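# Carry the tube rack through self-closing doors to desk

## Task

Using any number of the robots, move the tube rack from the counter, through the self-closing doors, and set it on the desk. At the end the rack must stand upright with each tube seated all the way down in a hole, and both doors must be closed. The rack or a tube touching the floor at any point is a failure, as is any robot falling over or being left tilted. Finish by opening the gripper(s) and backing the robots away.

## Robot and tools

Robots. r1, r2 and r3 are identical Hello Robot Stretch 3 units. Each has a two-wheel differential base with a passive omni wheel at the rear, a lift that slides up a mast, and a telescoping arm that sticks out to the robot's RIGHT. The base cannot strafe, so moving the gripper forward or back means driving. The footprint is 0.33 m long by 0.34 m wide. Turns in place pivot around the point between the drive wheels, 0.05 m behind the front edge. With the arm pulled in and the wrist folded, the wrist pokes out up to 0.06 m past the right side and a spin sweeps a 0.28 m radius. A level, unfolded gripper reaches outside that circle.

Frames. Base frame: origin on the floor between the drive wheels, x forward, y left, z up. hand_pose is expressed in it, located where the closed fingertips meet; with all wrist joints at 0 its x axis is up, y points back along the arm toward the mast, z toward the rear. The odometry frame is the base frame at scene start. Every robot reports in its own frames, so relative placement between robots can only be judged from images, lidar_m, wrist_depth_mm and head_depth_mm.

execute_actions. Arguments: actions (a list holding one action object, or empty to just read state and images) and cameras (list of names such as r2_wrist_camera, or "all"; omitted or null means all, [] means none). An action maps robot names r1/r2/r3 to an object with any of: base, joints, contact_limits. base takes exactly one key: translate_m, a straight drive in metres, an offset from where the base last reported itself, forward positive, range -1 to 1; or rotate_rad, a turn in place in radians, an offset, left (counter-clockwise seen from above) positive, range -3.2 to 3.2. joints holds absolute targets, one number per named joint: lift_m 0 to 1.1 (arm height on mast); arm_m 0 to 0.52 (extension); wrist_yaw_rad -1.345 to 4.42 (0 along the arm, positive toward the front, 3.0 folded over base); wrist_pitch_rad -1.57 to 0.451 (0 level, negative tips fingers down); wrist_roll_rad -2.911 to 2.911 (0 fingers side by side, level); gripper_m -0.089 to 0.179 (bigger is wider; real fingertip gap is about 0.007 less when nearly shut and 0.025 less when fully open, zero below 0.007); head_pan_rad -3.953 to 1.73 (0 forward, positive left, -1.57 looks along the arm); head_tilt_rad -1.53 to 0.419 (negative down). contact_limits accepts only arm_m, an effort percentage 1 to 100 at which the arm motion halts with contact_stop; it also caps holding force until the next action. Everything in one action starts together; each action ends by 15 s. Unlisted joints, bases or robots may keep pushing toward earlier targets without that showing in status. An unknown key or out-of-range value rejects the whole call. If a result reports a stop, the remaining tool calls in that same reply are skipped.

wait: seconds, 0 to 10; commands nothing and returns the usual state and images. zoom_image: camera plus region [x0, y0, x1, y1] in pixels of that camera's latest full image, at most 504 by 504. Head images are 896x504, nav 672x504 (fisheye), wrist 644x364. finished_scene: scene number; ends it irreversibly and says whether the goal was met.

Result lines. base_status and joint_status: how each motion of the last accepted action ended: done (for the base, wheels turned the commanded amount even if slipping), off_target (stopped short, may still push), contact_stop, time_out, torque_fault (after these the old target is dropped). on_its_own covers uncommanded joints; its "held at" is a target, not a position. joint_positions are actual values. motor_effort is percent of max, positive toward higher joint values, peak of the last action in brackets; readings carry fixed bias and noise. Positive wheel effort pushes forward. lidar_m: 12 distances in metres in 30-degree sectors, first straight ahead, counting counter-clockwise (4th left, 7th behind, 10th right), "-" for nothing; the scan plane is 0.17 m up, range 0.15 to 12 m, misses glass and thin legs, sees other robots, and the mast and low lift hide parts of sectors 5, 6, 9, 10. wrist_depth_mm (45 to 1000) and head_depth_mm (280 to 4000, image sideways) are 7x7 grids of median depth from top left. base_odometry counts wheel turns (slip included), heading -3.142 to 3.142 left positive; turned_by_wheels and turned_by_imu give turning since the previous result; base_tilt gives forward and right lean in degrees with a bias up to about 4. contact_limits shows current, default and max. A pictures line lists image order.

Speed and gripper. The base is fast (0.30 m/s, 1.9 rad/s) only when stowed: lift_m under 0.30, arm_m under 0.03, wrist_yaw_rad over 2.54; otherwise 0.10 m/s and 0.63 rad/s. To grasp, command gripper_m below the object's width; to let go, command at least 0.02 above where contact happened. Readings and done do not confirm a grasp. Overly hard squeezing triggers a stall guard and things can slip; send a different value to re-squeeze.

Cautions. Fold or unfold the wrist only with lift_m 0.32 to 0.95, wrist_pitch_rad -0.4 and roll near 0; once folded, lift can drop to 0.25. With yaw below -0.4 keep pitch at -0.5 or lower. Arm and lift stop and go slack on firm contact; a slack lift can sag under load or be pushed up by closing fingers. Base, wrist and head have no contact stop. Wrist servos shut off for 10 s after sustained strain. Arm pushes with the gripper above about 0.45 m, repeated pushes, or driving while pushing or gripping something fixed can tip a robot; snags while reversing are worst. If tilted, reverse in small steps, free the gripper, and lower lift to about 0.2. Robots pressing on each other fails the run: once bases touch, even millimetres more is too much. Identical drives differ by up to 2.5 cm per metre, which strains a shared load. An occasional brief shove may hit loose objects. Avoid drops, slams and hard impacts.

Each tool is called after "Emit:" in YAML: its name, and indented under it one key for each argument.

## Session

I'll start by looking at the scene.

Emit:
execute_actions:
  actions: []

Scene clock: 0.00 s.
r1.base_odometry: x=+0.000 y=+0.000 heading=+0.000 (m, m, rad; r1's odometry frame)
r1.turned_by_wheels: +0.000 (rad since the last result)
r1.turned_by_imu: +0.000 (rad since the last result)
r1.base_tilt: forward=-0.8 right=+1.3 (deg)
r1.lidar_m: 1.23 1.18 1.23 1.34 1.30 1.34 1.85 1.27 2.62 2.01 1.86 1.67
r1.head_depth_mm: 1616 1633 1612 1574 1541 1525 1500 / 1536 1507 1482 1474 1445 1413 1407 / 1441 1409 1395 1370 1349 1327 1306 / 1349 1321 1306 1289 1267 1254 1235 / 1264 1243 1231 1205 1190 1182 1164 / 1188 1171 1159 1151 1129 1120 1100 / 1126 1116 1103 1086 1074 1058 1044
r1.base_status: not commanded
r1.joint_positions: lift_m=+0.566 arm_m=-0.002 wrist_yaw_rad=+3.042 wrist_pitch_rad=-0.436 wrist_roll_rad=+0.009 gripper_m=+0.037 head_pan_rad=+0.014 head_tilt_rad=-0.015
r1.joint_status: not commanded
r1.motor_effort: left_wheel=+1 right_wheel=-1 lift_m=+30 arm_m=+0 wrist_yaw_rad=+0 wrist_pitch_rad=+7 wrist_roll_rad=+0 gripper_m=+1 head_pan_rad=+0 head_tilt_rad=+1 (%)
r1.hand_pose: x=+0.0009 y=+0.0777 z=+0.5748 quat_wxyz=(+0.188, +0.700, +0.118, +0.679) (m; r1's base frame)
r1.wrist_depth_mm: 978 - - - - - 952 / - - - - - - 985 / - - - - - - - / - - - - - - - / - - - - - - - / 878 887 - 875 - 860 879 / 744 757 - 747 740 743 747
r2.base_odometry: x=+0.000 y=+0.000 heading=+0.000 (m, m, rad; r2's odometry frame)
r2.turned_by_wheels: +0.000 (rad since the last result)
r2.turned_by_imu: +0.000 (rad since the last result)
r2.base_tilt: forward=+3.1 right=+1.6 (deg)
r2.lidar_m: 1.57 1.20 1.18 1.48 1.14 1.12 1.20 1.75 2.96 2.66 2.05 2.03
r2.head_depth_mm: 1951 1944 1974 1978 1978 2018 2000 / 2044 2068 2110 2115 2115 2136 2087 / 2180 2240 2257 2259 2279 2345 2120 / 2171 2419 2431 2423 2445 2456 2021 / 2173 2506 2539 2565 1790 1717 1734 / 2144 2234 2216 2267 1658 1522 1538 / 1974 2041 2060 2056 1668 1369 1387
r2.base_status: not commanded
r2.joint_positions: lift_m=+0.444 arm_m=-0.003 wrist_yaw_rad=+2.822 wrist_pitch_rad=-0.480 wrist_roll_rad=-0.016 gripper_m=+0.037 head_pan_rad=+0.015 head_tilt_rad=+0.001
r2.joint_status: not commanded
r2.motor_effort: left_wheel=+0 right_wheel=+0 lift_m=+19 arm_m=+0 wrist_yaw_rad=+0 wrist_pitch_rad=+5 wrist_roll_rad=+0 gripper_m=+0 head_pan_rad=+0 head_tilt_rad=+1 (%)
r2.hand_pose: x=+0.0467 y=+0.0631 z=+0.4435 quat_wxyz=(+0.275, +0.699, +0.059, +0.657) (m; r2's base frame)
r2.wrist_depth_mm: - - - - - 989 916 / - - - - - - - / - - - - - - - / - 901 900 915 907 940 944 / 728 779 740 740 790 778 804 / 637 - 634 630 647 653 647 / 555 549 570 563 558 568 576
r3.base_odometry: x=+0.000 y=+0.000 heading=+0.000 (m, m, rad; r3's odometry frame)
r3.turned_by_wheels: +0.000 (rad since the last result)
r3.turned_by_imu: +0.000 (rad since the last result)
r3.base_tilt: forward=+1.6 right=-0.1 (deg)
r3.lidar_m: 2.51 1.28 1.65 1.34 1.34 1.47 1.82 1.83 2.11 1.83 1.81 2.01
r3.head_depth_mm: 1941 2859 2915 2908 2918 2900 2478 / 1938 2823 2827 2836 2838 2840 2466 / 1945 2707 2735 2728 2732 2745 2412 / 1950 2612 2658 2623 2629 2633 2411 / 1960 2536 2535 2536 2556 2527 2405 / 1977 2455 2455 2459 2452 2460 2316 / 1985 2369 2372 2361 2355 2354 1118
r3.base_status: not commanded
r3.joint_positions: lift_m=+0.590 arm_m=-0.003 wrist_yaw_rad=+2.977 wrist_pitch_rad=-0.583 wrist_roll_rad=+0.006 gripper_m=+0.037 head_pan_rad=-0.012 head_tilt_rad=-0.023
r3.joint_status: not commanded
r3.motor_effort: left_wheel=+0 right_wheel=+0 lift_m=+26 arm_m=+0 wrist_yaw_rad=+0 wrist_pitch_rad=+4 wrist_roll_rad=-1 gripper_m=-1 head_pan_rad=+0 head_tilt_rad=+2 (%)
r3.hand_pose: x=+0.0116 y=+0.0558 z=+0.5674 quat_wxyz=(+0.259, +0.693, +0.146, +0.657) (m; r3's base frame)
r3.wrist_depth_mm: - - - - - - - / - - - - - - - / - - - - - - - / 902 910 916 943 944 - 932 / 784 787 - 826 858 870 850 / 708 701 703 731 739 767 762 / 642 659 - 667 664 682 677
pictures: r1_head_camera (sideways: a quarter turn clockwise sets it upright), r1_nav_camera (sideways: a quarter turn counterclockwise sets it upright), r1_wrist_camera, r2_head_camera (sideways: a quarter turn clockwise sets it upright), r2_nav_camera (sideways: a quarter turn counterclockwise sets it upright), r2_wrist_camera, r3_head_camera (sideways: a quarter turn clockwise sets it upright), r3_nav_camera (sideways: a quarter turn counterclockwise sets it upright), r3_wrist_camera
Images, in order (width x height): r1_head_camera 896x504, r1_nav_camera 672x504, r1_wrist_camera 644x364, r2_head_camera 896x504, r2_nav_camera 672x504, r2_wrist_camera 644x364, r3_head_camera 896x504, r3_nav_camera 672x504, r3_wrist_camera 644x364.

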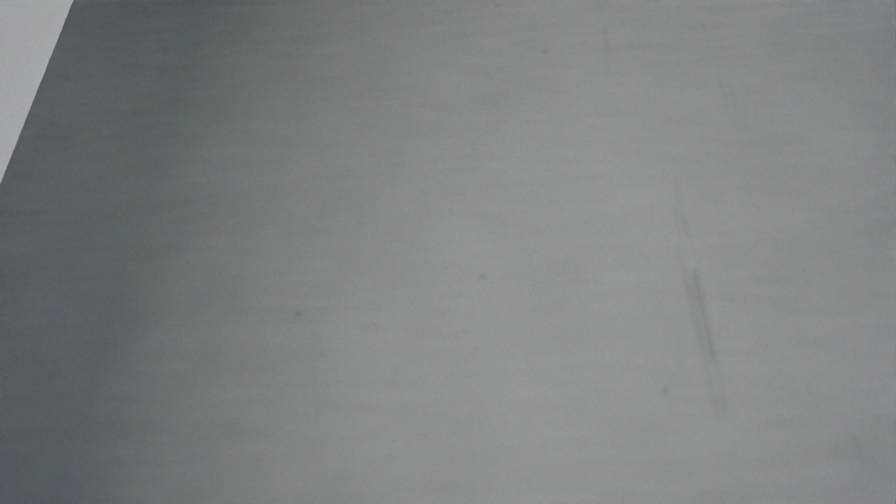

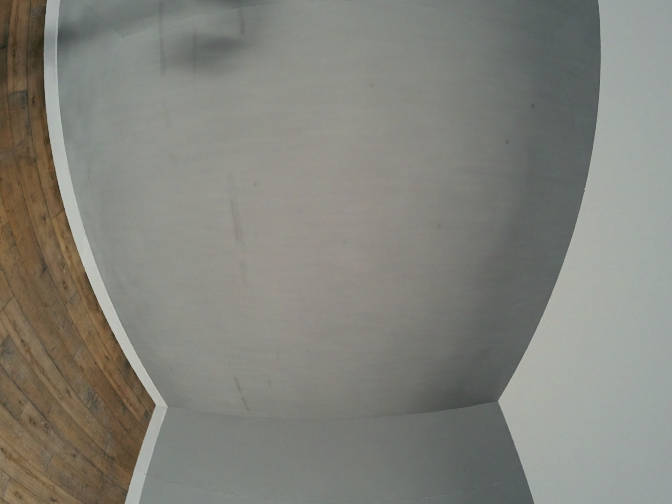

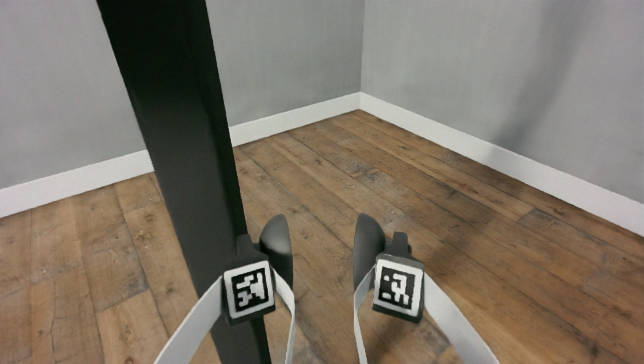

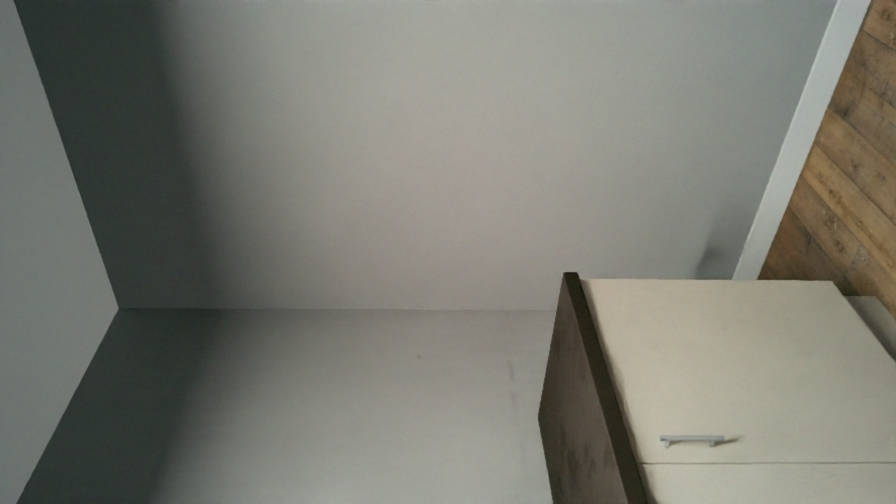

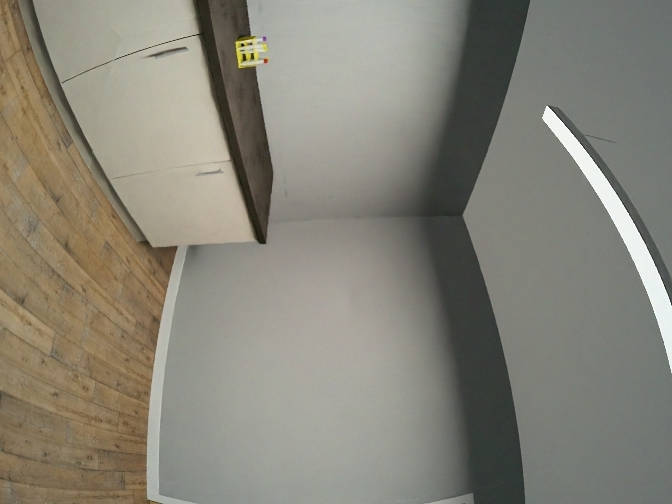

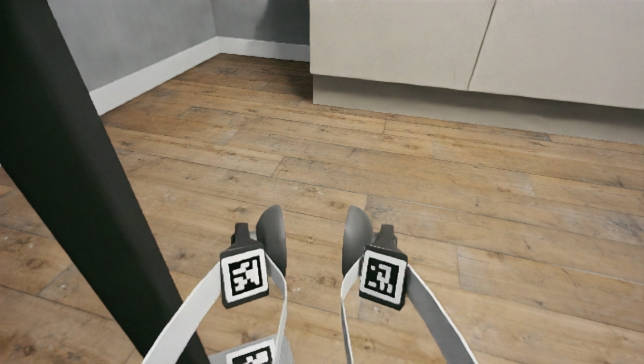

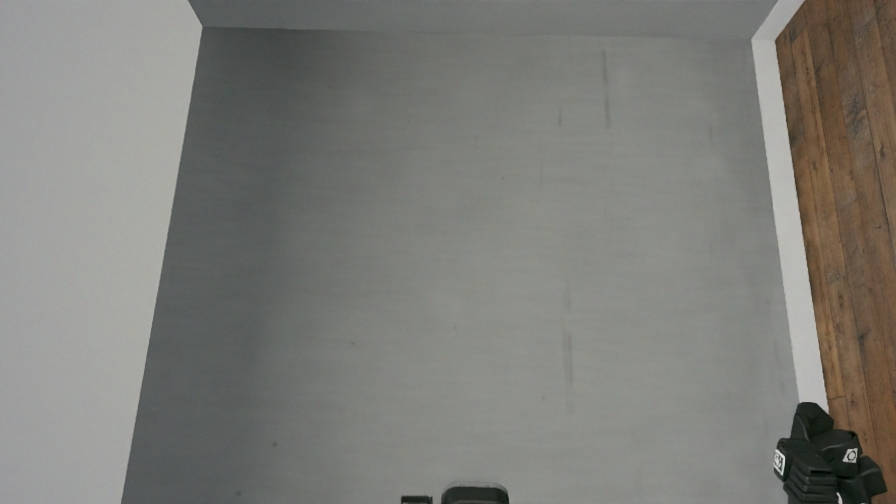

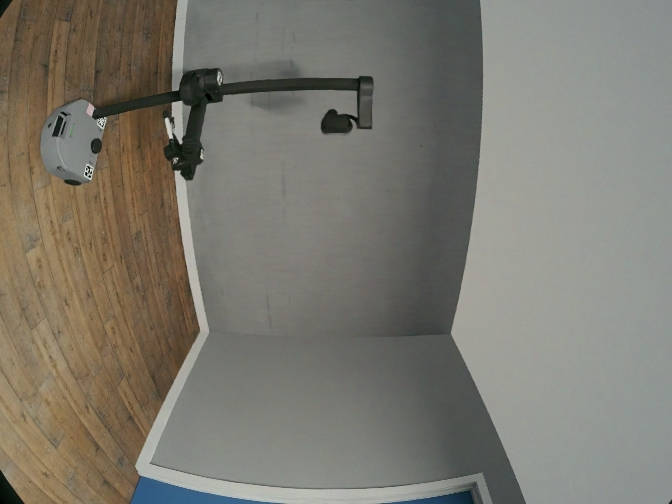

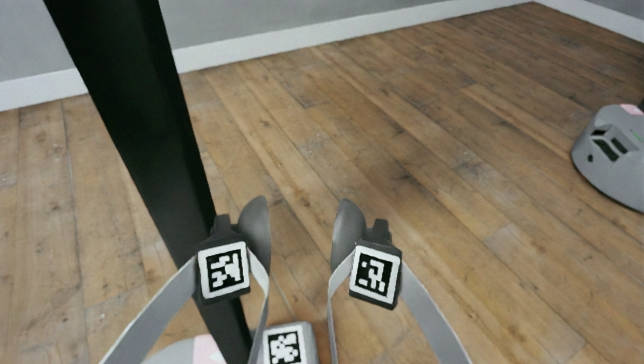

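Emit:
execute_actions:
  actions:
    - {"r1": {"joints": {"head_pan_rad": -1.57, "head_tilt_rad": -0.3}}, "r2": {"joints": {"head_pan_rad": 0.7, "head_tilt_rad": -0.3}}, "r3": {"joints": {"head_pan_rad": -1.3, "head_tilt_rad": -0.3}}}
  cameras: ["r1_head_camera", "r1_nav_camera", "r2_head_camera", "r2_nav_camera", "r3_head_camera", "r3_nav_camera"]

Scene clock: 15.23 s.
r1.base_odometry: x=+0.000 y=+0.000 heading=+0.000 (m, m, rad; r1's odometry frame)
r1.turned_by_wheels: +0.000 (rad since the last result)
r1.turned_by_imu: +0.001 (rad since the last result)
r1.base_tilt: forward=-0.7 right=+1.3 (deg)
r1.lidar_m: 1.22 1.18 1.23 1.34 1.30 1.35 1.85 1.27 2.63 2.01 1.86 1.67
r1.head_depth_mm: 2243 2365 2464 2565 2688 2010 1542 / 2123 2215 2295 2425 2521 2034 1545 / 2019 2104 2192 2273 2426 2041 1556 / 1931 2029 2096 2187 2298 2082 1560 / 1853 1915 1983 2063 2142 2081 1591 / 1743 1815 1870 1922 2023 1948 1579 / 1581 1645 1703 1770 1821 1869 1591
r1.base_status: not commanded
r1.joint_positions: lift_m=+0.566 arm_m=-0.002 wrist_yaw_rad=+3.042 wrist_pitch_rad=-0.436 wrist_roll_rad=+0.009 gripper_m=+0.037 head_pan_rad=-1.563 head_tilt_rad=-0.296
r1.joint_status: all done
r1.motor_effort: left_wheel=+0(0) right_wheel=+0(0) lift_m=+30(30) arm_m=+0(0) wrist_yaw_rad=+0(1) wrist_pitch_rad=+7(7) wrist_roll_rad=+0(0) gripper_m=+0(0) head_pan_rad=-3(37) head_tilt_rad=-2(20) (%)
r1.hand_pose: x=+0.0009 y=+0.0777 z=+0.5748 quat_wxyz=(+0.188, +0.700, +0.118, +0.679) (m; r1's base frame)
r1.wrist_depth_mm: 989 - - - - - 956 / - - - - - - 988 / - - - - - - - / - - - - - - - / - - - - - - - / 898 893 - 893 - 870 870 / 758 753 - 751 744 737 741
r2.base_odometry: x=+0.000 y=+0.000 heading=+0.000 (m, m, rad; r2's odometry frame)
r2.turned_by_wheels: +0.000 (rad since the last result)
r2.turned_by_imu: -0.001 (rad since the last result)
r2.base_tilt: forward=+3.2 right=+1.6 (deg)
r2.lidar_m: 1.56 1.20 1.18 1.48 1.14 1.12 1.20 1.75 2.95 2.66 2.05 2.03
r2.head_depth_mm: 1707 1804 1903 1367 1462 1590 1487 / 1669 1767 1862 1343 1403 1528 1486 / 1636 1727 1810 1297 1357 1465 1485 / 1586 1690 1750 1258 1322 1430 1479 / 1555 1655 1744 1234 1285 1374 1478 / 1521 1598 1698 1196 1240 1338 1444 / 1480 1566 1653 1167 1214 1289 1411
r2.base_status: not commanded
r2.joint_positions: lift_m=+0.444 arm_m=-0.003 wrist_yaw_rad=+2.822 wrist_pitch_rad=-0.480 wrist_roll_rad=-0.016 gripper_m=+0.037 head_pan_rad=+0.693 head_tilt_rad=-0.296
r2.joint_status: all done
r2.motor_effort: left_wheel=+0(0) right_wheel=+0(0) lift_m=+19(20) arm_m=+1(0) wrist_yaw_rad=+0(1) wrist_pitch_rad=+4(4) wrist_roll_rad=+0(0) gripper_m=+0(0) head_pan_rad=+4(43) head_tilt_rad=-1(18) (%)
r2.hand_pose: x=+0.0467 y=+0.0631 z=+0.4435 quat_wxyz=(+0.275, +0.699, +0.059, +0.657) (m; r2's base frame)
r2.wrist_depth_mm: - - - - - 973 918 / - - - - - - - / - - - - - - - / - 894 918 913 896 920 911 / 727 765 758 743 777 765 767 / 641 - 637 628 651 652 666 / 556 543 574 561 563 575 568
r3.base_odometry: x=+0.000 y=+0.000 heading=+0.000 (m, m, rad; r3's odometry frame)
r3.turned_by_wheels: +0.000 (rad since the last result)
r3.turned_by_imu: +0.000 (rad since the last result)
r3.base_tilt: forward=+1.6 right=-0.1 (deg)
r3.lidar_m: 2.51 1.28 1.64 1.34 1.34 1.47 1.82 1.82 2.11 1.83 1.81 2.01
r3.head_depth_mm: 1623 1704 1772 1882 1976 2058 1652 / 1621 1700 1775 1864 1957 2041 1662 / 1612 1689 1769 1864 1979 2050 1656 / 1665 1736 1818 1899 2003 2050 1647 / 1676 1765 1836 1955 2048 2111 1639 / 1688 1756 1829 1944 2042 2107 1641 / 1676 1753 1842 1935 2035 2100 1635
r3.base_status: not commanded
r3.joint_positions: lift_m=+0.590 arm_m=-0.003 wrist_yaw_rad=+2.977 wrist_pitch_rad=-0.583 wrist_roll_rad=+0.006 gripper_m=+0.037 head_pan_rad=-1.293 head_tilt_rad=-0.296
r3.joint_status: all done
r3.motor_effort: left_wheel=+0(1) right_wheel=+0(0) lift_m=+26(26) arm_m=+0(0) wrist_yaw_rad=+0(0) wrist_pitch_rad=+4(4) wrist_roll_rad=-1(1) gripper_m=+0(0) head_pan_rad=-3(46) head_tilt_rad=-2(20) (%)
r3.hand_pose: x=+0.0116 y=+0.0558 z=+0.5674 quat_wxyz=(+0.259, +0.693, +0.146, +0.657) (m; r3's base frame)
r3.wrist_depth_mm: - - - - - - - / - - - - - - - / - - - - - - - / 897 906 931 938 941 - 939 / 778 796 - 824 830 843 836 / 690 710 711 723 773 748 777 / 628 644 - 683 668 672 691
pictures: r1_head_camera (sideways: a quarter turn clockwise sets it upright), r1_nav_camera (sideways: a quarter turn counterclockwise sets it upright), r2_head_camera (sideways: a quarter turn clockwise sets it upright), r2_nav_camera (sideways: a quarter turn counterclockwise sets it upright), r3_head_camera (sideways: a quarter turn clockwise sets it upright), r3_nav_camera (sideways: a quarter turn counterclockwise sets it upright)
Images, in order (width x height): r1_head_camera 896x504, r1_nav_camera 672x504, r2_head_camera 896x504, r2_nav_camera 672x504, r3_head_camera 896x504, r3_nav_camera 672x504.

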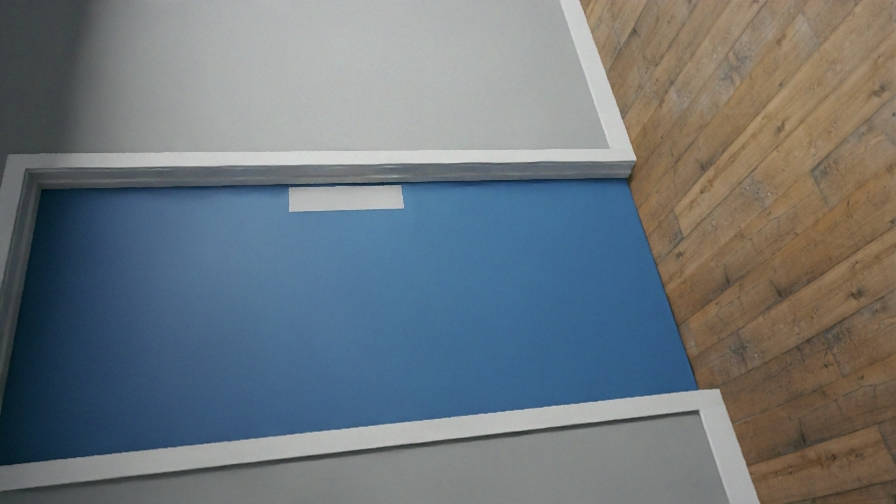

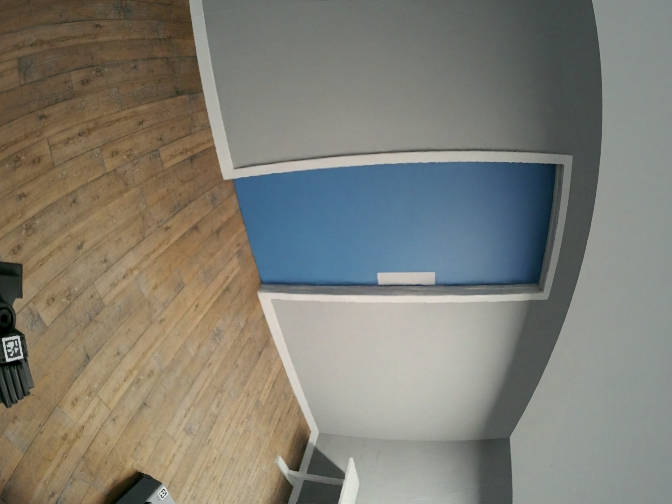

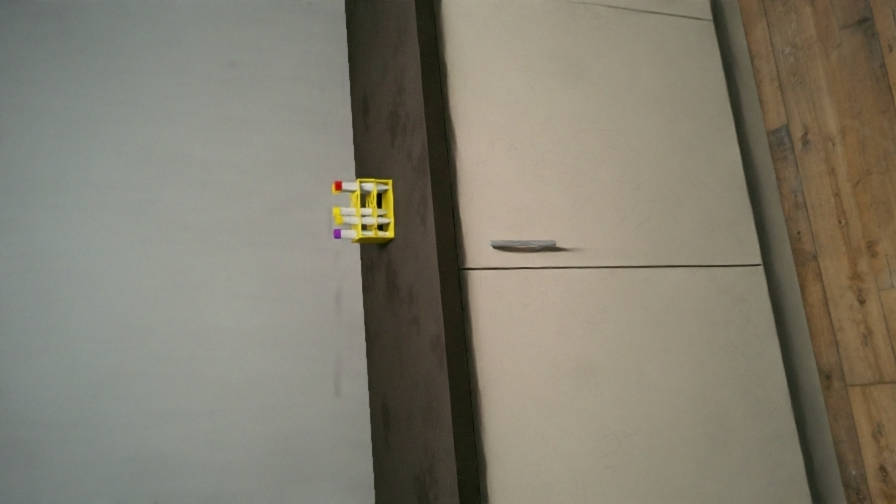

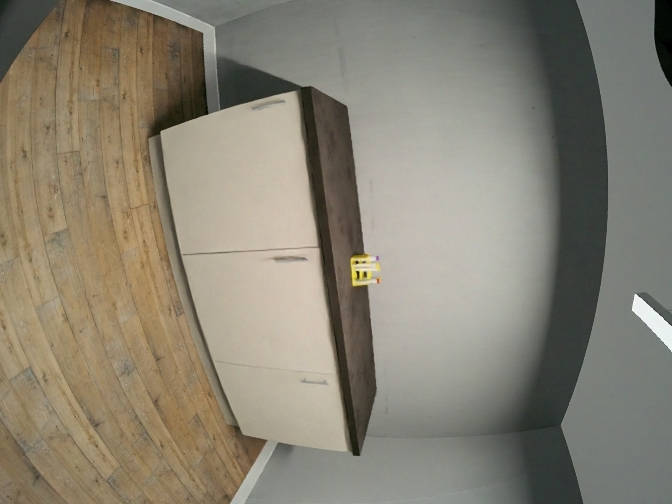

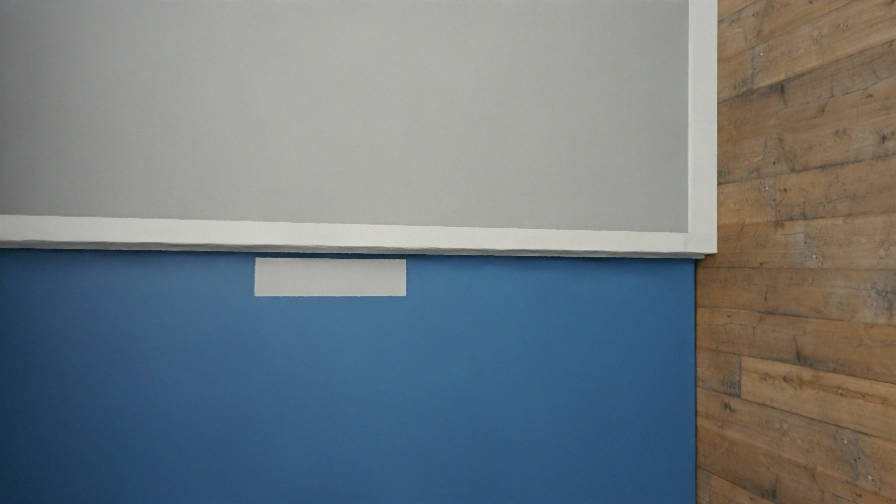

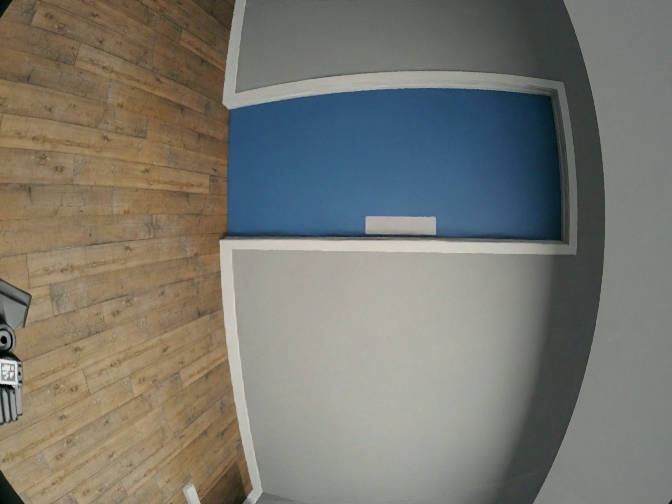

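Emit:
execute_actions:
  actions:
    - {"r1": {"joints": {"head_pan_rad": -2.6, "head_tilt_rad": -0.3}}, "r2": {"joints": {"head_pan_rad": -1.2, "head_tilt_rad": -0.3}}, "r3": {"joints": {"head_pan_rad": -2.6, "head_tilt_rad": -0.4}}}
  cameras: ["r1_head_camera", "r1_nav_camera", "r2_head_camera", "r2_nav_camera", "r3_head_camera", "r3_nav_camera"]

Scene clock: 23.67 s.
r1.base_odometry: x=+0.000 y=+0.000 heading=+0.000 (m, m, rad; r1's odometry frame)
r1.turned_by_wheels: +0.000 (rad since the last result)
r1.turned_by_imu: +0.001 (rad since the last result)
r1.base_tilt: forward=-0.7 right=+1.3 (deg)
r1.lidar_m: 1.22 1.18 1.23 1.34 1.30 1.34 1.85 1.27 2.63 2.01 1.86 1.67
r1.head_depth_mm: 3105 3265 3385 3583 2877 2001 1535 / 3085 3208 3344 3602 2936 2028 1542 / 3056 3208 3342 3117 2499 1964 1428 / 2944 3262 3407 3599 1451 2058 1463 / 2578 3283 3468 3586 2878 2084 1533 / 2956 3311 3445 3543 3064 2089 1590 / 2912 3234 3478 3649 3114 2118 1596
r1.base_status: not commanded
r1.joint_positions: lift_m=+0.566 arm_m=-0.002 wrist_yaw_rad=+3.042 wrist_pitch_rad=-0.436 wrist_roll_rad=+0.009 gripper_m=+0.037 head_pan_rad=-2.593 head_tilt_rad=-0.296
r1.joint_status: all done
r1.motor_effort: left_wheel=+0(0) right_wheel=+0(0) lift_m=+30(30) arm_m=+0(0) wrist_yaw_rad=+1(1) wrist_pitch_rad=+7(7) wrist_roll_rad=+0(0) gripper_m=+0(0) head_pan_rad=-2(38) head_tilt_rad=-1(1) (%)
r1.hand_pose: x=+0.0009 y=+0.0777 z=+0.5748 quat_wxyz=(+0.188, +0.700, +0.118, +0.679) (m; r1's base frame)
r1.wrist_depth_mm: 996 - - - - - 947 / - - - - - - 984 / - - - - - - - / - - - - - - - / - - - - - - - / 883 881 - 890 - 857 865 / 763 745 - 755 750 748 755
r2.base_odometry: x=+0.000 y=+0.000 heading=+0.000 (m, m, rad; r2's odometry frame)
r2.turned_by_wheels: +0.000 (rad since the last result)
r2.turned_by_imu: -0.001 (rad since the last result)
r2.base_tilt: forward=+3.2 right=+1.8 (deg)
r2.lidar_m: 1.56 1.20 1.18 1.48 1.15 1.12 1.20 1.75 2.95 2.66 2.06 2.03
r2.head_depth_mm: 2481 2645 2851 3054 2425 1851 1481 / 2307 2454 2653 2821 2463 1848 1483 / 2171 2276 2443 2634 2502 1866 1486 / 2029 2165 2305 2456 2435 1854 1490 / 1929 2025 2150 2308 2359 1859 1482 / 1831 1922 2012 2164 2243 1861 1468 / 1754 1832 1934 2026 2136 1850 1487
r2.base_status: not commanded
r2.joint_positions: lift_m=+0.444 arm_m=-0.003 wrist_yaw_rad=+2.822 wrist_pitch_rad=-0.480 wrist_roll_rad=-0.016 gripper_m=+0.037 head_pan_rad=-1.193 head_tilt_rad=-0.296
r2.joint_status: all done
r2.motor_effort: left_wheel=+0(0) right_wheel=+0(0) lift_m=+20(19) arm_m=+0(0) wrist_yaw_rad=+0(1) wrist_pitch_rad=+5(5) wrist_roll_rad=+0(0) gripper_m=+0(0) head_pan_rad=-3(43) head_tilt_rad=-1(2) (%)
r2.hand_pose: x=+0.0467 y=+0.0631 z=+0.4435 quat_wxyz=(+0.275, +0.699, +0.059, +0.657) (m; r2's base frame)
r2.wrist_depth_mm: - - - - - 975 955 / - - - - - - - / - - - - - - - / - 883 872 948 951 923 940 / 727 761 762 765 759 778 764 / 632 - 644 611 643 659 652 / 548 550 574 563 568 585 569
r3.base_odometry: x=+0.000 y=+0.000 heading=+0.000 (m, m, rad; r3's odometry frame)
r3.turned_by_wheels: +0.000 (rad since the last result)
r3.turned_by_imu: +0.000 (rad since the last result)
r3.base_tilt: forward=+1.6 right=+0.0 (deg)
r3.lidar_m: 2.51 1.28 1.64 1.34 1.34 1.47 1.82 1.82 2.11 1.83 1.81 2.01
r3.head_depth_mm: 1932 2038 2161 1829 2310 1881 1496 / 1969 2085 2218 1841 2465 1878 1495 / 2026 2150 2283 1973 2532 1875 1489 / 2069 2189 2330 1970 2518 1880 1501 / 2124 2237 2394 2159 2509 1868 1492 / 2173 2320 2475 2149 2357 1869 1489 / 2240 2396 2550 2755 2498 1863 1488
r3.base_status: not commanded
r3.joint_positions: lift_m=+0.590 arm_m=-0.003 wrist_yaw_rad=+2.977 wrist_pitch_rad=-0.583 wrist_roll_rad=+0.006 gripper_m=+0.037 head_pan_rad=-2.593 head_tilt_rad=-0.395
r3.joint_status: all done
r3.motor_effort: left_wheel=+0(1) right_wheel=-1(0) lift_m=+26(26) arm_m=+0(0) wrist_yaw_rad=+0(0) wrist_pitch_rad=+3(4) wrist_roll_rad=-1(1) gripper_m=+0(1) head_pan_rad=-3(44) head_tilt_rad=-2(12) (%)
r3.hand_pose: x=+0.0116 y=+0.0558 z=+0.5674 quat_wxyz=(+0.259, +0.693, +0.146, +0.657) (m; r3's base frame)
r3.wrist_depth_mm: - - - - - - - / - - - - - - - / - - - - - - - / 871 894 943 979 960 - 972 / 813 785 - 821 842 824 868 / 707 719 705 725 720 756 774 / 631 647 - 680 672 680 679
pictures: r1_head_camera (sideways: a quarter turn clockwise sets it upright), r1_nav_camera (sideways: a quarter turn counterclockwise sets it upright), r2_head_camera (sideways: a quarter turn clockwise sets it upright), r2_nav_camera (sideways: a quarter turn counterclockwise sets it upright), r3_head_camera (sideways: a quarter turn clockwise sets it upright), r3_nav_camera (sideways: a quarter turn counterclockwise sets it upright)
Images, in order (width x height): r1_head_camera 896x504, r1_nav_camera 672x504, r2_head_camera 896x504, r2_nav_camera 672x504, r3_head_camera 896x504, r3_nav_camera 672x504.

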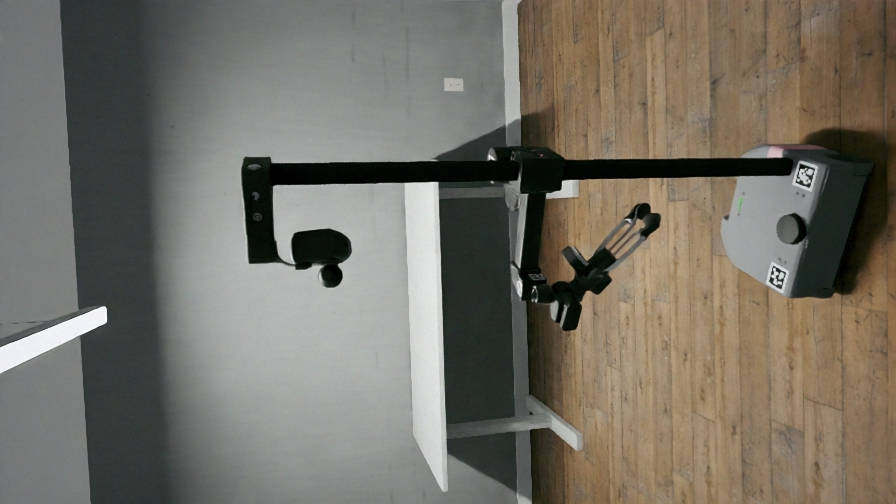

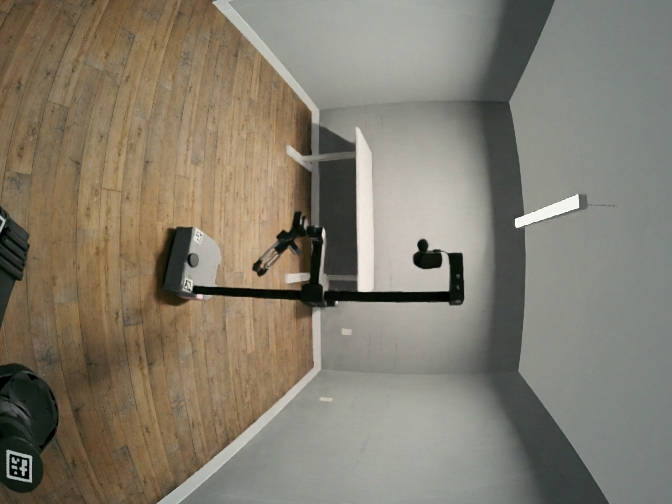

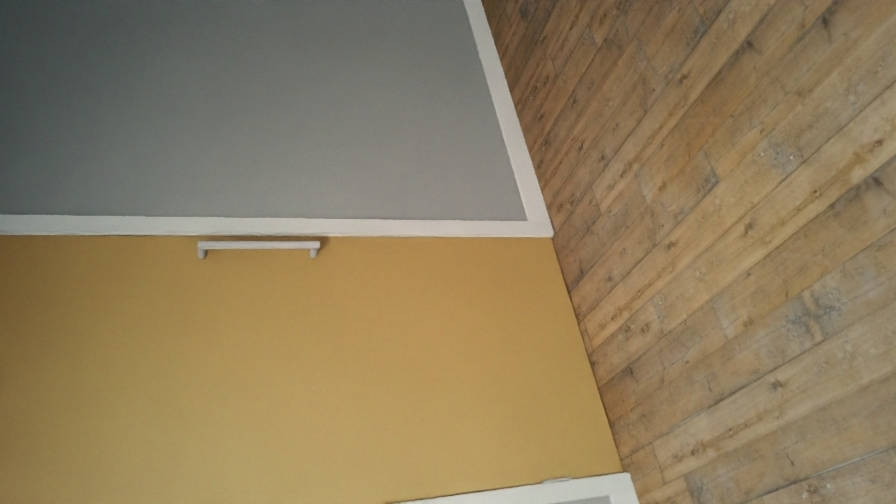

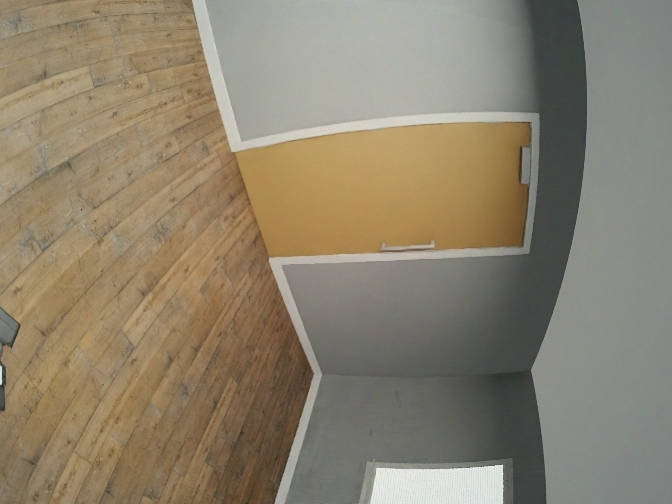

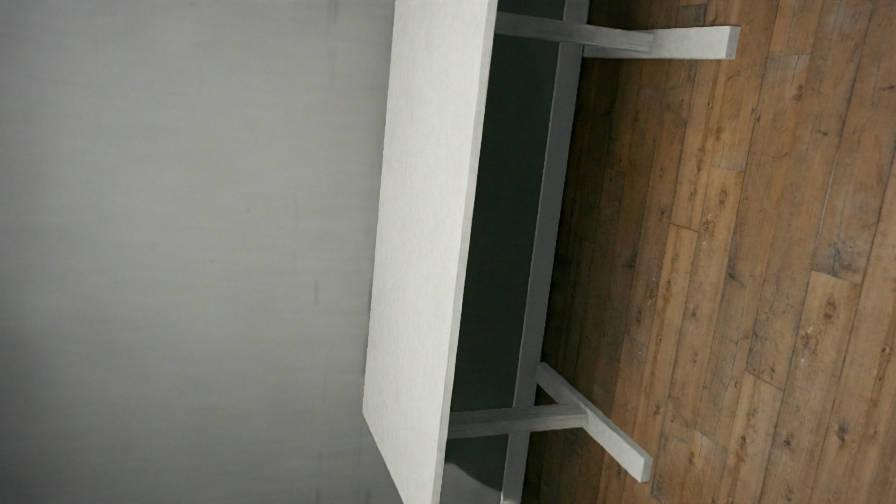

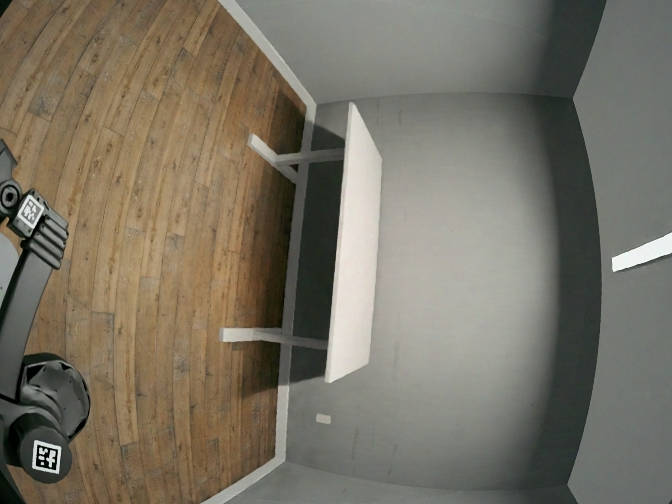

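Emit:
execute_actions:
  actions:
    - {"r1": {"joints": {"head_pan_rad": 0.0, "head_tilt_rad": -0.5, "lift_m": 0.27, "wrist_pitch_rad": -0.4, "wrist_yaw_rad": 3.0}}, "r2": {"joints": {"head_pan_rad": 0.63, "head_tilt_rad": -0.25, "lift_m": 0.27, "wrist_pitch_rad": -0.4, "wrist_yaw_rad": 3.0}}, "r3": {"joints": {"head_pan_rad": 0.0, "head_tilt_rad": -0.5, "lift_m": 0.27, "wrist_pitch_rad": -0.4, "wrist_yaw_rad": 3.0}}}
  cameras: ["r2_head_camera"]

Emit:
zoom_image:
  camera: "r2_head_camera"
  region: [300, 170, 500, 340]

Scene clock: 92.50 s.
r1.base_odometry: x=+0.000 y=+0.000 heading=+0.000 (m, m, rad; r1's odometry frame)
r1.turned_by_wheels: +0.000 (rad since the last result)
r1.turned_by_imu: +0.002 (rad since the last result)
r1.base_tilt: forward=-0.7 right=+1.3 (deg)
r1.lidar_m: 1.23 1.18 1.23 1.34 1.30 1.34 1.85 1.27 2.62 2.01 1.86 1.67
r1.head_depth_mm: 1368 1510 1635 1818 1975 1594 1303 / 1282 1385 1511 1669 1868 1608 1297 / 1192 1287 1396 1532 1694 1624 1311 / 1130 1210 1311 1428 1552 1621 1326 / 1068 1139 1227 1326 1447 1538 1328 / 1012 1078 1152 1241 1347 1455 1340 / 959 1022 1095 1174 1256 1355 1343
r1.base_status: not commanded
r1.joint_positions: lift_m=+0.271 arm_m=-0.002 wrist_yaw_rad=+3.002 wrist_pitch_rad=-0.418 wrist_roll_rad=+0.009 gripper_m=+0.037 head_pan_rad=-0.007 head_tilt_rad=-0.494
r1.joint_status: all done
r1.motor_effort: left_wheel=-1(0) right_wheel=+0(1) lift_m=+16(26) arm_m=+0(0) wrist_yaw_rad=+0(1) wrist_pitch_rad=+8(9) wrist_roll_rad=+1(0) gripper_m=+1(1) head_pan_rad=+3(37) head_tilt_rad=-2(20) (%)
r1.hand_pose: x=+0.0100 y=+0.0790 z=+0.2832 quat_wxyz=(+0.195, +0.703, +0.097, +0.677) (m; r1's base frame)
r1.wrist_depth_mm: 992 - - - - - 941 / - - - - - - 965 / - - - - - - 935 / 766 781 766 756 750 747 735 / 615 610 641 613 615 608 594 / 507 506 - 528 - 505 502 / 446 - - - 433 432 429
r2.base_odometry: x=+0.000 y=+0.000 heading=+0.000 (m, m, rad; r2's odometry frame)
r2.turned_by_wheels: +0.000 (rad since the last result)
r2.turned_by_imu: -0.001 (rad since the last result)
r2.base_tilt: forward=+3.3 right=+1.8 (deg)
r2.lidar_m: 1.56 1.20 1.18 1.48 1.14 1.12 1.20 1.75 2.96 2.66 2.05 2.03
r2.head_depth_mm: 1793 1888 2025 1425 1503 1606 1525 / 1728 1848 1921 1391 1439 1537 1529 / 1684 1775 1884 1339 1381 1468 1526 / 1638 1720 1818 1286 1319 1410 1492 / 1587 1674 1763 1274 1276 1353 1448 / 1535 1613 1716 1281 1222 1305 1415 / 1502 1570 1652 1283 1189 1259 1352
r2.base_status: not commanded
r2.joint_positions: lift_m=+0.270 arm_m=-0.003 wrist_yaw_rad=+2.997 wrist_pitch_rad=-0.422 wrist_roll_rad=-0.016 gripper_m=+0.037 head_pan_rad=+0.623 head_tilt_rad=-0.260
r2.joint_status: all done
r2.motor_effort: left_wheel=+0(0) right_wheel=+0(0) lift_m=+16(18) arm_m=+0(0) wrist_yaw_rad=+4(4) wrist_pitch_rad=+7(8) wrist_roll_rad=+0(0) gripper_m=+0(0) head_pan_rad=+4(44) head_tilt_rad=+6(7) (%)
r2.hand_pose: x=+0.0109 y=+0.0795 z=+0.2820 quat_wxyz=(+0.197, +0.694, +0.100, +0.685) (m; r2's base frame)
r2.wrist_depth_mm: 860 - - - - 941 877 / 882 - - - - - 925 / 863 - 917 922 949 940 967 / 690 693 681 688 704 720 723 / 559 553 - 564 578 588 584 / 467 488 - - 478 486 481 / - - - - 413 410 414
r3.base_odometry: x=+0.000 y=+0.000 heading=+0.000 (m, m, rad; r3's odometry frame)
r3.turned_by_wheels: +0.000 (rad since the last result)
r3.turned_by_imu: +0.000 (rad since the last result)
r3.base_tilt: forward=+1.6 right=-0.1 (deg)
r3.lidar_m: 2.51 1.28 1.65 1.35 1.34 1.47 1.82 1.83 2.11 1.83 1.81 2.02
r3.head_depth_mm: 2492 2712 2949 2978 2178 1691 1382 / 2420 2626 2879 3018 2152 1685 1384 / 2336 2535 2778 2932 2148 1683 1381 / 2273 2451 2651 2863 2153 1680 1383 / 2187 2387 2585 2738 2150 1684 1384 / 2146 2311 2483 2683 1998 1536 1385 / 2078 2239 2403 2577 1989 1474 1364
r3.base_status: not commanded
r3.joint_positions: lift_m=+0.270 arm_m=-0.003 wrist_yaw_rad=+2.998 wrist_pitch_rad=-0.418 wrist_roll_rad=+0.006 gripper_m=+0.037 head_pan_rad=-0.007 head_tilt_rad=-0.494
r3.joint_status: all done
r3.motor_effort: left_wheel=+0(0) right_wheel=+0(0) lift_m=+24(24) arm_m=+0(0) wrist_yaw_rad=+2(2) wrist_pitch_rad=+6(5) wrist_roll_rad=-1(1) gripper_m=-1(0) head_pan_rad=+3(45) head_tilt_rad=-3(14) (%)
r3.hand_pose: x=+0.0109 y=+0.0799 z=+0.2827 quat_wxyz=(+0.197, +0.702, +0.096, +0.678) (m; r3's base frame)
r3.wrist_depth_mm: - - - - - - - / - - - - - - - / 772 - 789 845 860 857 895 / 616 - 645 658 679 693 695 / 517 528 - 539 556 553 567 / 456 - - - 474 482 496 / - - - 407 408 419 423
pictures: r2_head_camera (sideways: a quarter turn clockwise sets it upright)
Images, in order (width x height): r2_head_camera 896x504.

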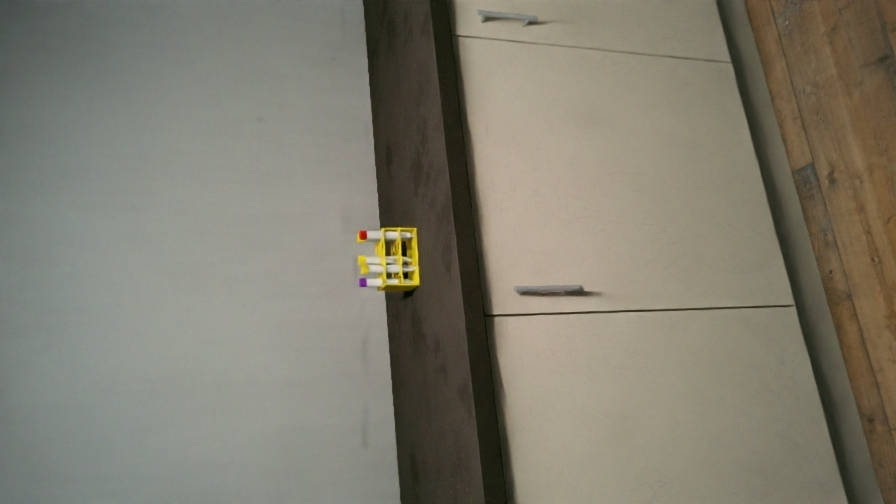

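Region (300, 170, 500, 340) of r2_head_camera's 896x504 image, scaled by 2.520, with more detail than that image has; it fills the top 428 rows of this view, and the rest is white.

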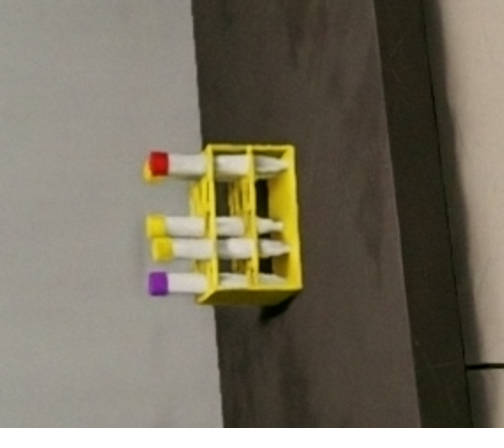

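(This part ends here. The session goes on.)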